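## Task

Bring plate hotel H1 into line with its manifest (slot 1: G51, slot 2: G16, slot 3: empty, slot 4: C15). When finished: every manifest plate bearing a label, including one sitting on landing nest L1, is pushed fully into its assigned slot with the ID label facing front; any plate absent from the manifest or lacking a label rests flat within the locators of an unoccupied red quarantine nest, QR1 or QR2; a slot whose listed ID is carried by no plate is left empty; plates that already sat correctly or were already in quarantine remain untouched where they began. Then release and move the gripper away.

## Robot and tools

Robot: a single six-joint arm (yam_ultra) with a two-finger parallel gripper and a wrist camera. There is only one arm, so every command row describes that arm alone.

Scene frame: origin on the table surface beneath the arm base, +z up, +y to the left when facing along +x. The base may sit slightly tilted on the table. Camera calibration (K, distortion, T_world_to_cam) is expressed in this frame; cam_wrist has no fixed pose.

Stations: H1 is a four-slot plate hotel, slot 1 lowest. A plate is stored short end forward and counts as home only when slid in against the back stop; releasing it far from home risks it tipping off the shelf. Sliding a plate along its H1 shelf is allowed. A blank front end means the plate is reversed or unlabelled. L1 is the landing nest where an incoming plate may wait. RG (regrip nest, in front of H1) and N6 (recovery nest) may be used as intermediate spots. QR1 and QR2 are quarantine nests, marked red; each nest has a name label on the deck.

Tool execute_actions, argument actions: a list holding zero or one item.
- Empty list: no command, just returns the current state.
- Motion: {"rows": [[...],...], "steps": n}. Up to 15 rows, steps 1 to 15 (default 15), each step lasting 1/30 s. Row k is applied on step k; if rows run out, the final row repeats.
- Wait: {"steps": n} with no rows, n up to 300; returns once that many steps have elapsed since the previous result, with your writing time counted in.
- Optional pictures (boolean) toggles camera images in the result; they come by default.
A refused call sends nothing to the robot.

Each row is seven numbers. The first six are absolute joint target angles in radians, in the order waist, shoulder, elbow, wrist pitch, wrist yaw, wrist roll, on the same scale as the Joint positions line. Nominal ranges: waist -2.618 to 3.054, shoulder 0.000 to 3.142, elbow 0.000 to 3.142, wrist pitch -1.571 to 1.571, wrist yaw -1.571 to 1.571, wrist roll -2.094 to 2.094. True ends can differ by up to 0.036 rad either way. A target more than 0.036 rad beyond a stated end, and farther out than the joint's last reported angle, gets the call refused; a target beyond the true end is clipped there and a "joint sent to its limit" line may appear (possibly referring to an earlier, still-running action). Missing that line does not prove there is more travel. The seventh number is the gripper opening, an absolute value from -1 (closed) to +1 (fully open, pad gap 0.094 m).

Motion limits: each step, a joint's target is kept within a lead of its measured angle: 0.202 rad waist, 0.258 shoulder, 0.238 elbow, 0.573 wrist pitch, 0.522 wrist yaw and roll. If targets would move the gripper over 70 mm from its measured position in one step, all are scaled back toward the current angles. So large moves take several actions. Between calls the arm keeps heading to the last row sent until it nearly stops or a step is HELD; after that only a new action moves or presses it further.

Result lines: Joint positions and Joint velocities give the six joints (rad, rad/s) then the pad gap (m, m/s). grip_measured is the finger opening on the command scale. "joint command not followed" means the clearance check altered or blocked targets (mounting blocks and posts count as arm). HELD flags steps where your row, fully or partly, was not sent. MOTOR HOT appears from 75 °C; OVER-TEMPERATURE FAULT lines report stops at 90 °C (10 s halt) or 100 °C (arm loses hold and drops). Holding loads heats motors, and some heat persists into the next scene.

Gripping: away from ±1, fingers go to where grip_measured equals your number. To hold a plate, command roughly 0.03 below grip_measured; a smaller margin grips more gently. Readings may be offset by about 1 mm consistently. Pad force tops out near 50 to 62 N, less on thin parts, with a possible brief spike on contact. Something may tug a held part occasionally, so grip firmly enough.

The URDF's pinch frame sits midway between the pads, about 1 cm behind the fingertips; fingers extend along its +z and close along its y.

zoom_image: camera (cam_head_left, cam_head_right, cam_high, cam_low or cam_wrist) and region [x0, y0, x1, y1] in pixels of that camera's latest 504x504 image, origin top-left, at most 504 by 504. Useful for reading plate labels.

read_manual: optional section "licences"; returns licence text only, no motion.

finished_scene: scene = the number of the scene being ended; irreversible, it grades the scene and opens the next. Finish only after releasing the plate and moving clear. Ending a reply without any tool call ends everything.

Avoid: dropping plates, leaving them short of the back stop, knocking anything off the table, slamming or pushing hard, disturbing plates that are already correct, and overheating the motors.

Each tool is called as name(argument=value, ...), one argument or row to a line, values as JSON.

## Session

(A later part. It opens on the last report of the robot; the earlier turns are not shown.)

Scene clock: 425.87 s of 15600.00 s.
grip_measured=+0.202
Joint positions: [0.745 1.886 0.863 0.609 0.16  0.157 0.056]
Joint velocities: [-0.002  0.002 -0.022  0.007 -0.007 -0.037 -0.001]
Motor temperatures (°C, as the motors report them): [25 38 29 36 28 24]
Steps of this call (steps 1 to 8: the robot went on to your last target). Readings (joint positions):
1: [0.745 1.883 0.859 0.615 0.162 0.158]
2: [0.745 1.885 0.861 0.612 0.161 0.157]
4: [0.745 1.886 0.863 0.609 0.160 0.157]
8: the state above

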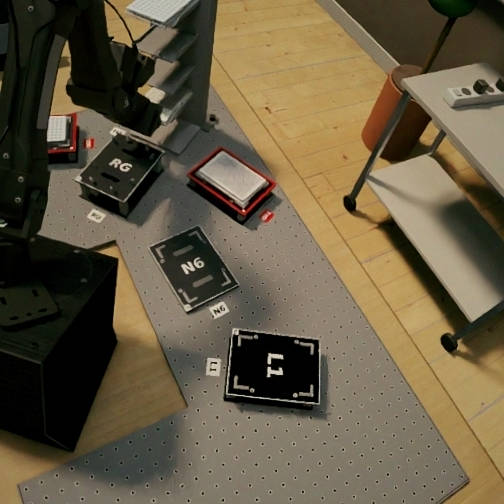

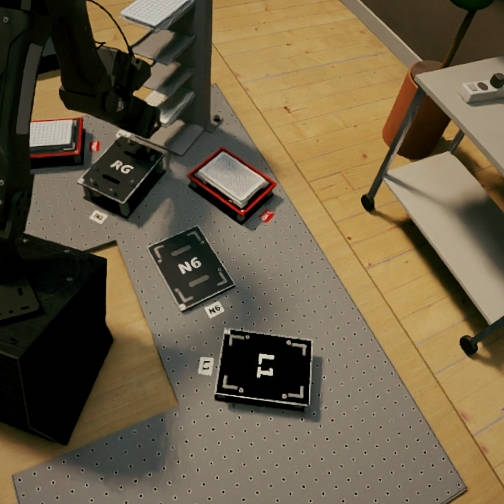

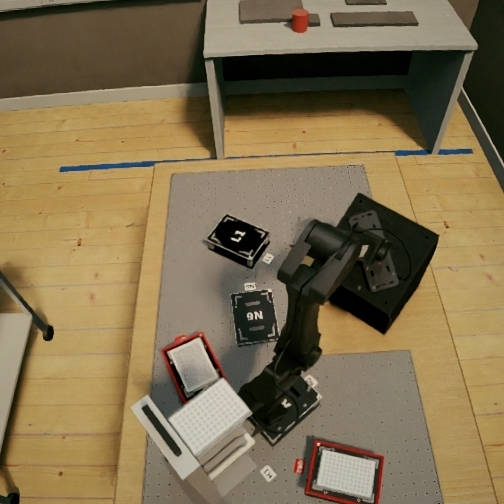

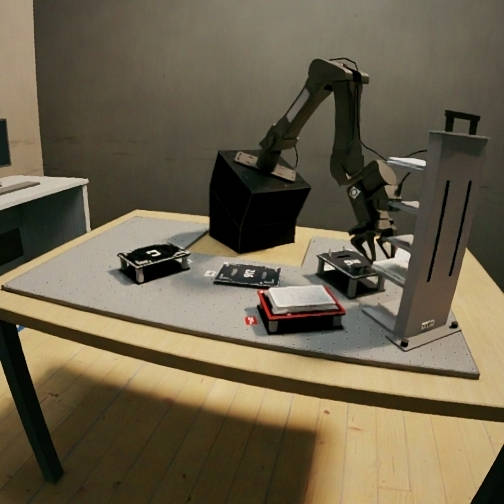

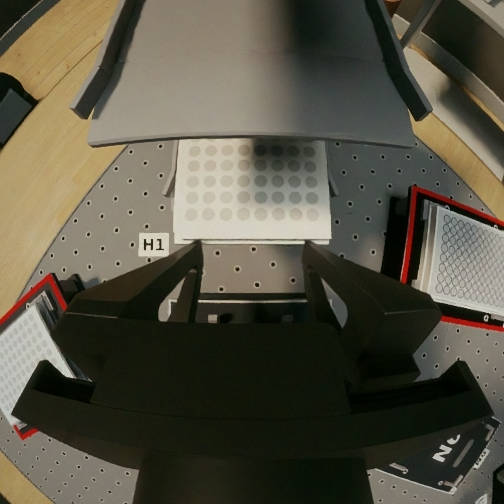

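Stalled at the expected spot: home. Back off.

execute_actions(
  actions=[
    {"rows":[[0.75,1.862,0.85,0.64,0.165,0.16,0.2],[0.757,1.85,0.825,0.67,0.175,0.165,0.2],[0.765,1.835,0.79,0.70,0.185,0.17,0.2],[0.773,1.815,0.75,0.73,0.195,0.175,0.3],[0.783,1.79,0.705,0.76,0.205,0.18,0.4],[0.793,1.765,0.66,0.79,0.215,0.185,0.5],[0.803,1.74,0.615,0.82,0.225,0.19,0.7],[0.813,1.715,0.57,0.85,0.235,0.19,0.9],[0.823,1.69,0.525,0.88,0.245,0.195,1],[0.833,1.67,0.48,0.9,0.25,0.2,1],[0.842,1.65,0.44,0.91,0.25,0.2,1],[0.85,1.64,0.41,0.92,0.25,0.2,1]]},
  ],
)

finished_scene(
  scene=1,
)

Scene clock: 429.00 s of 15600.00 s.
grip_measured=+1.000
Joint positions: [0.843 1.663 0.421 0.847 0.224 0.189 0.094]
Joint velocities: [ 0.002  0.002 -0.212  0.095  0.022  0.037  0.   ]
Motor temperatures (°C, as the motors report them): [25 39 30 36 28 24]
Steps of this call (steps 1 to 30: the robot went on to your last target; steps 31 to 79: nothing new was sent; steps 80 to 94: all 15 steps of this action). Readings (joint positions):
80: [0.745 1.886 0.863 0.609 0.160 0.157]
81: [0.745 1.885 0.859 0.613 0.160 0.157]
83: [0.749 1.869 0.826 0.643 0.166 0.160]
87: [0.783 1.781 0.665 0.730 0.192 0.172]
94: the state above

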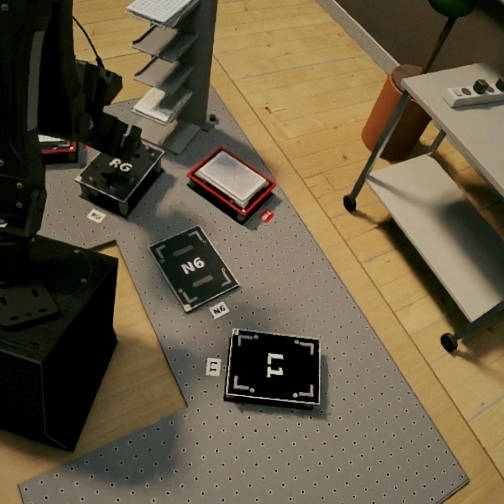

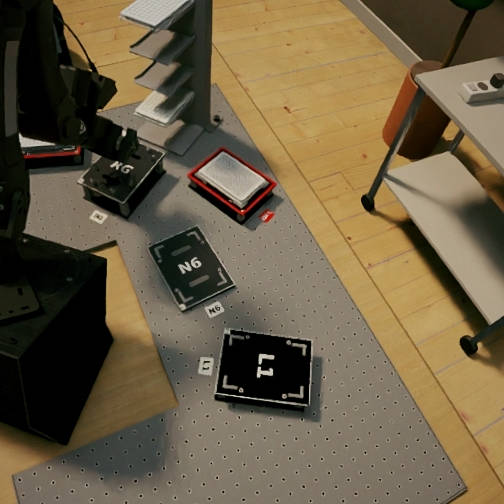

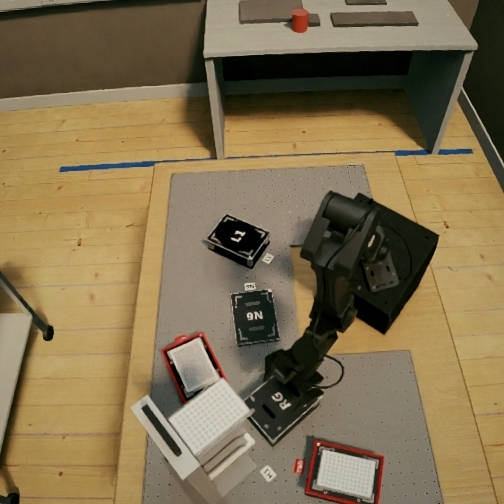

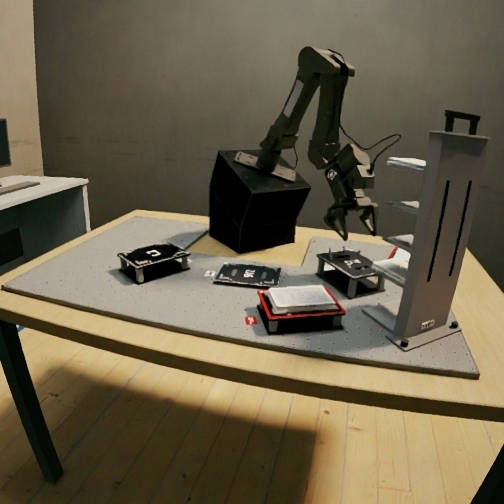

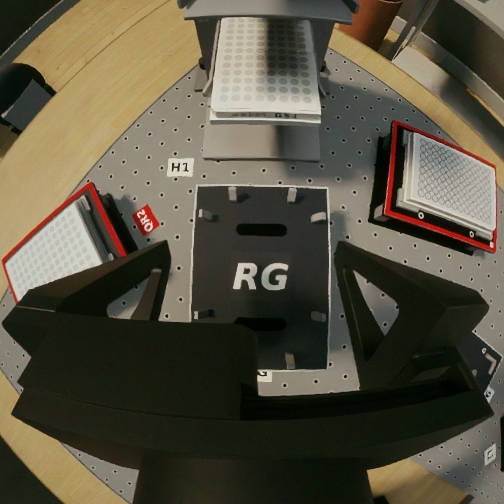

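The scene is finished: the task was done.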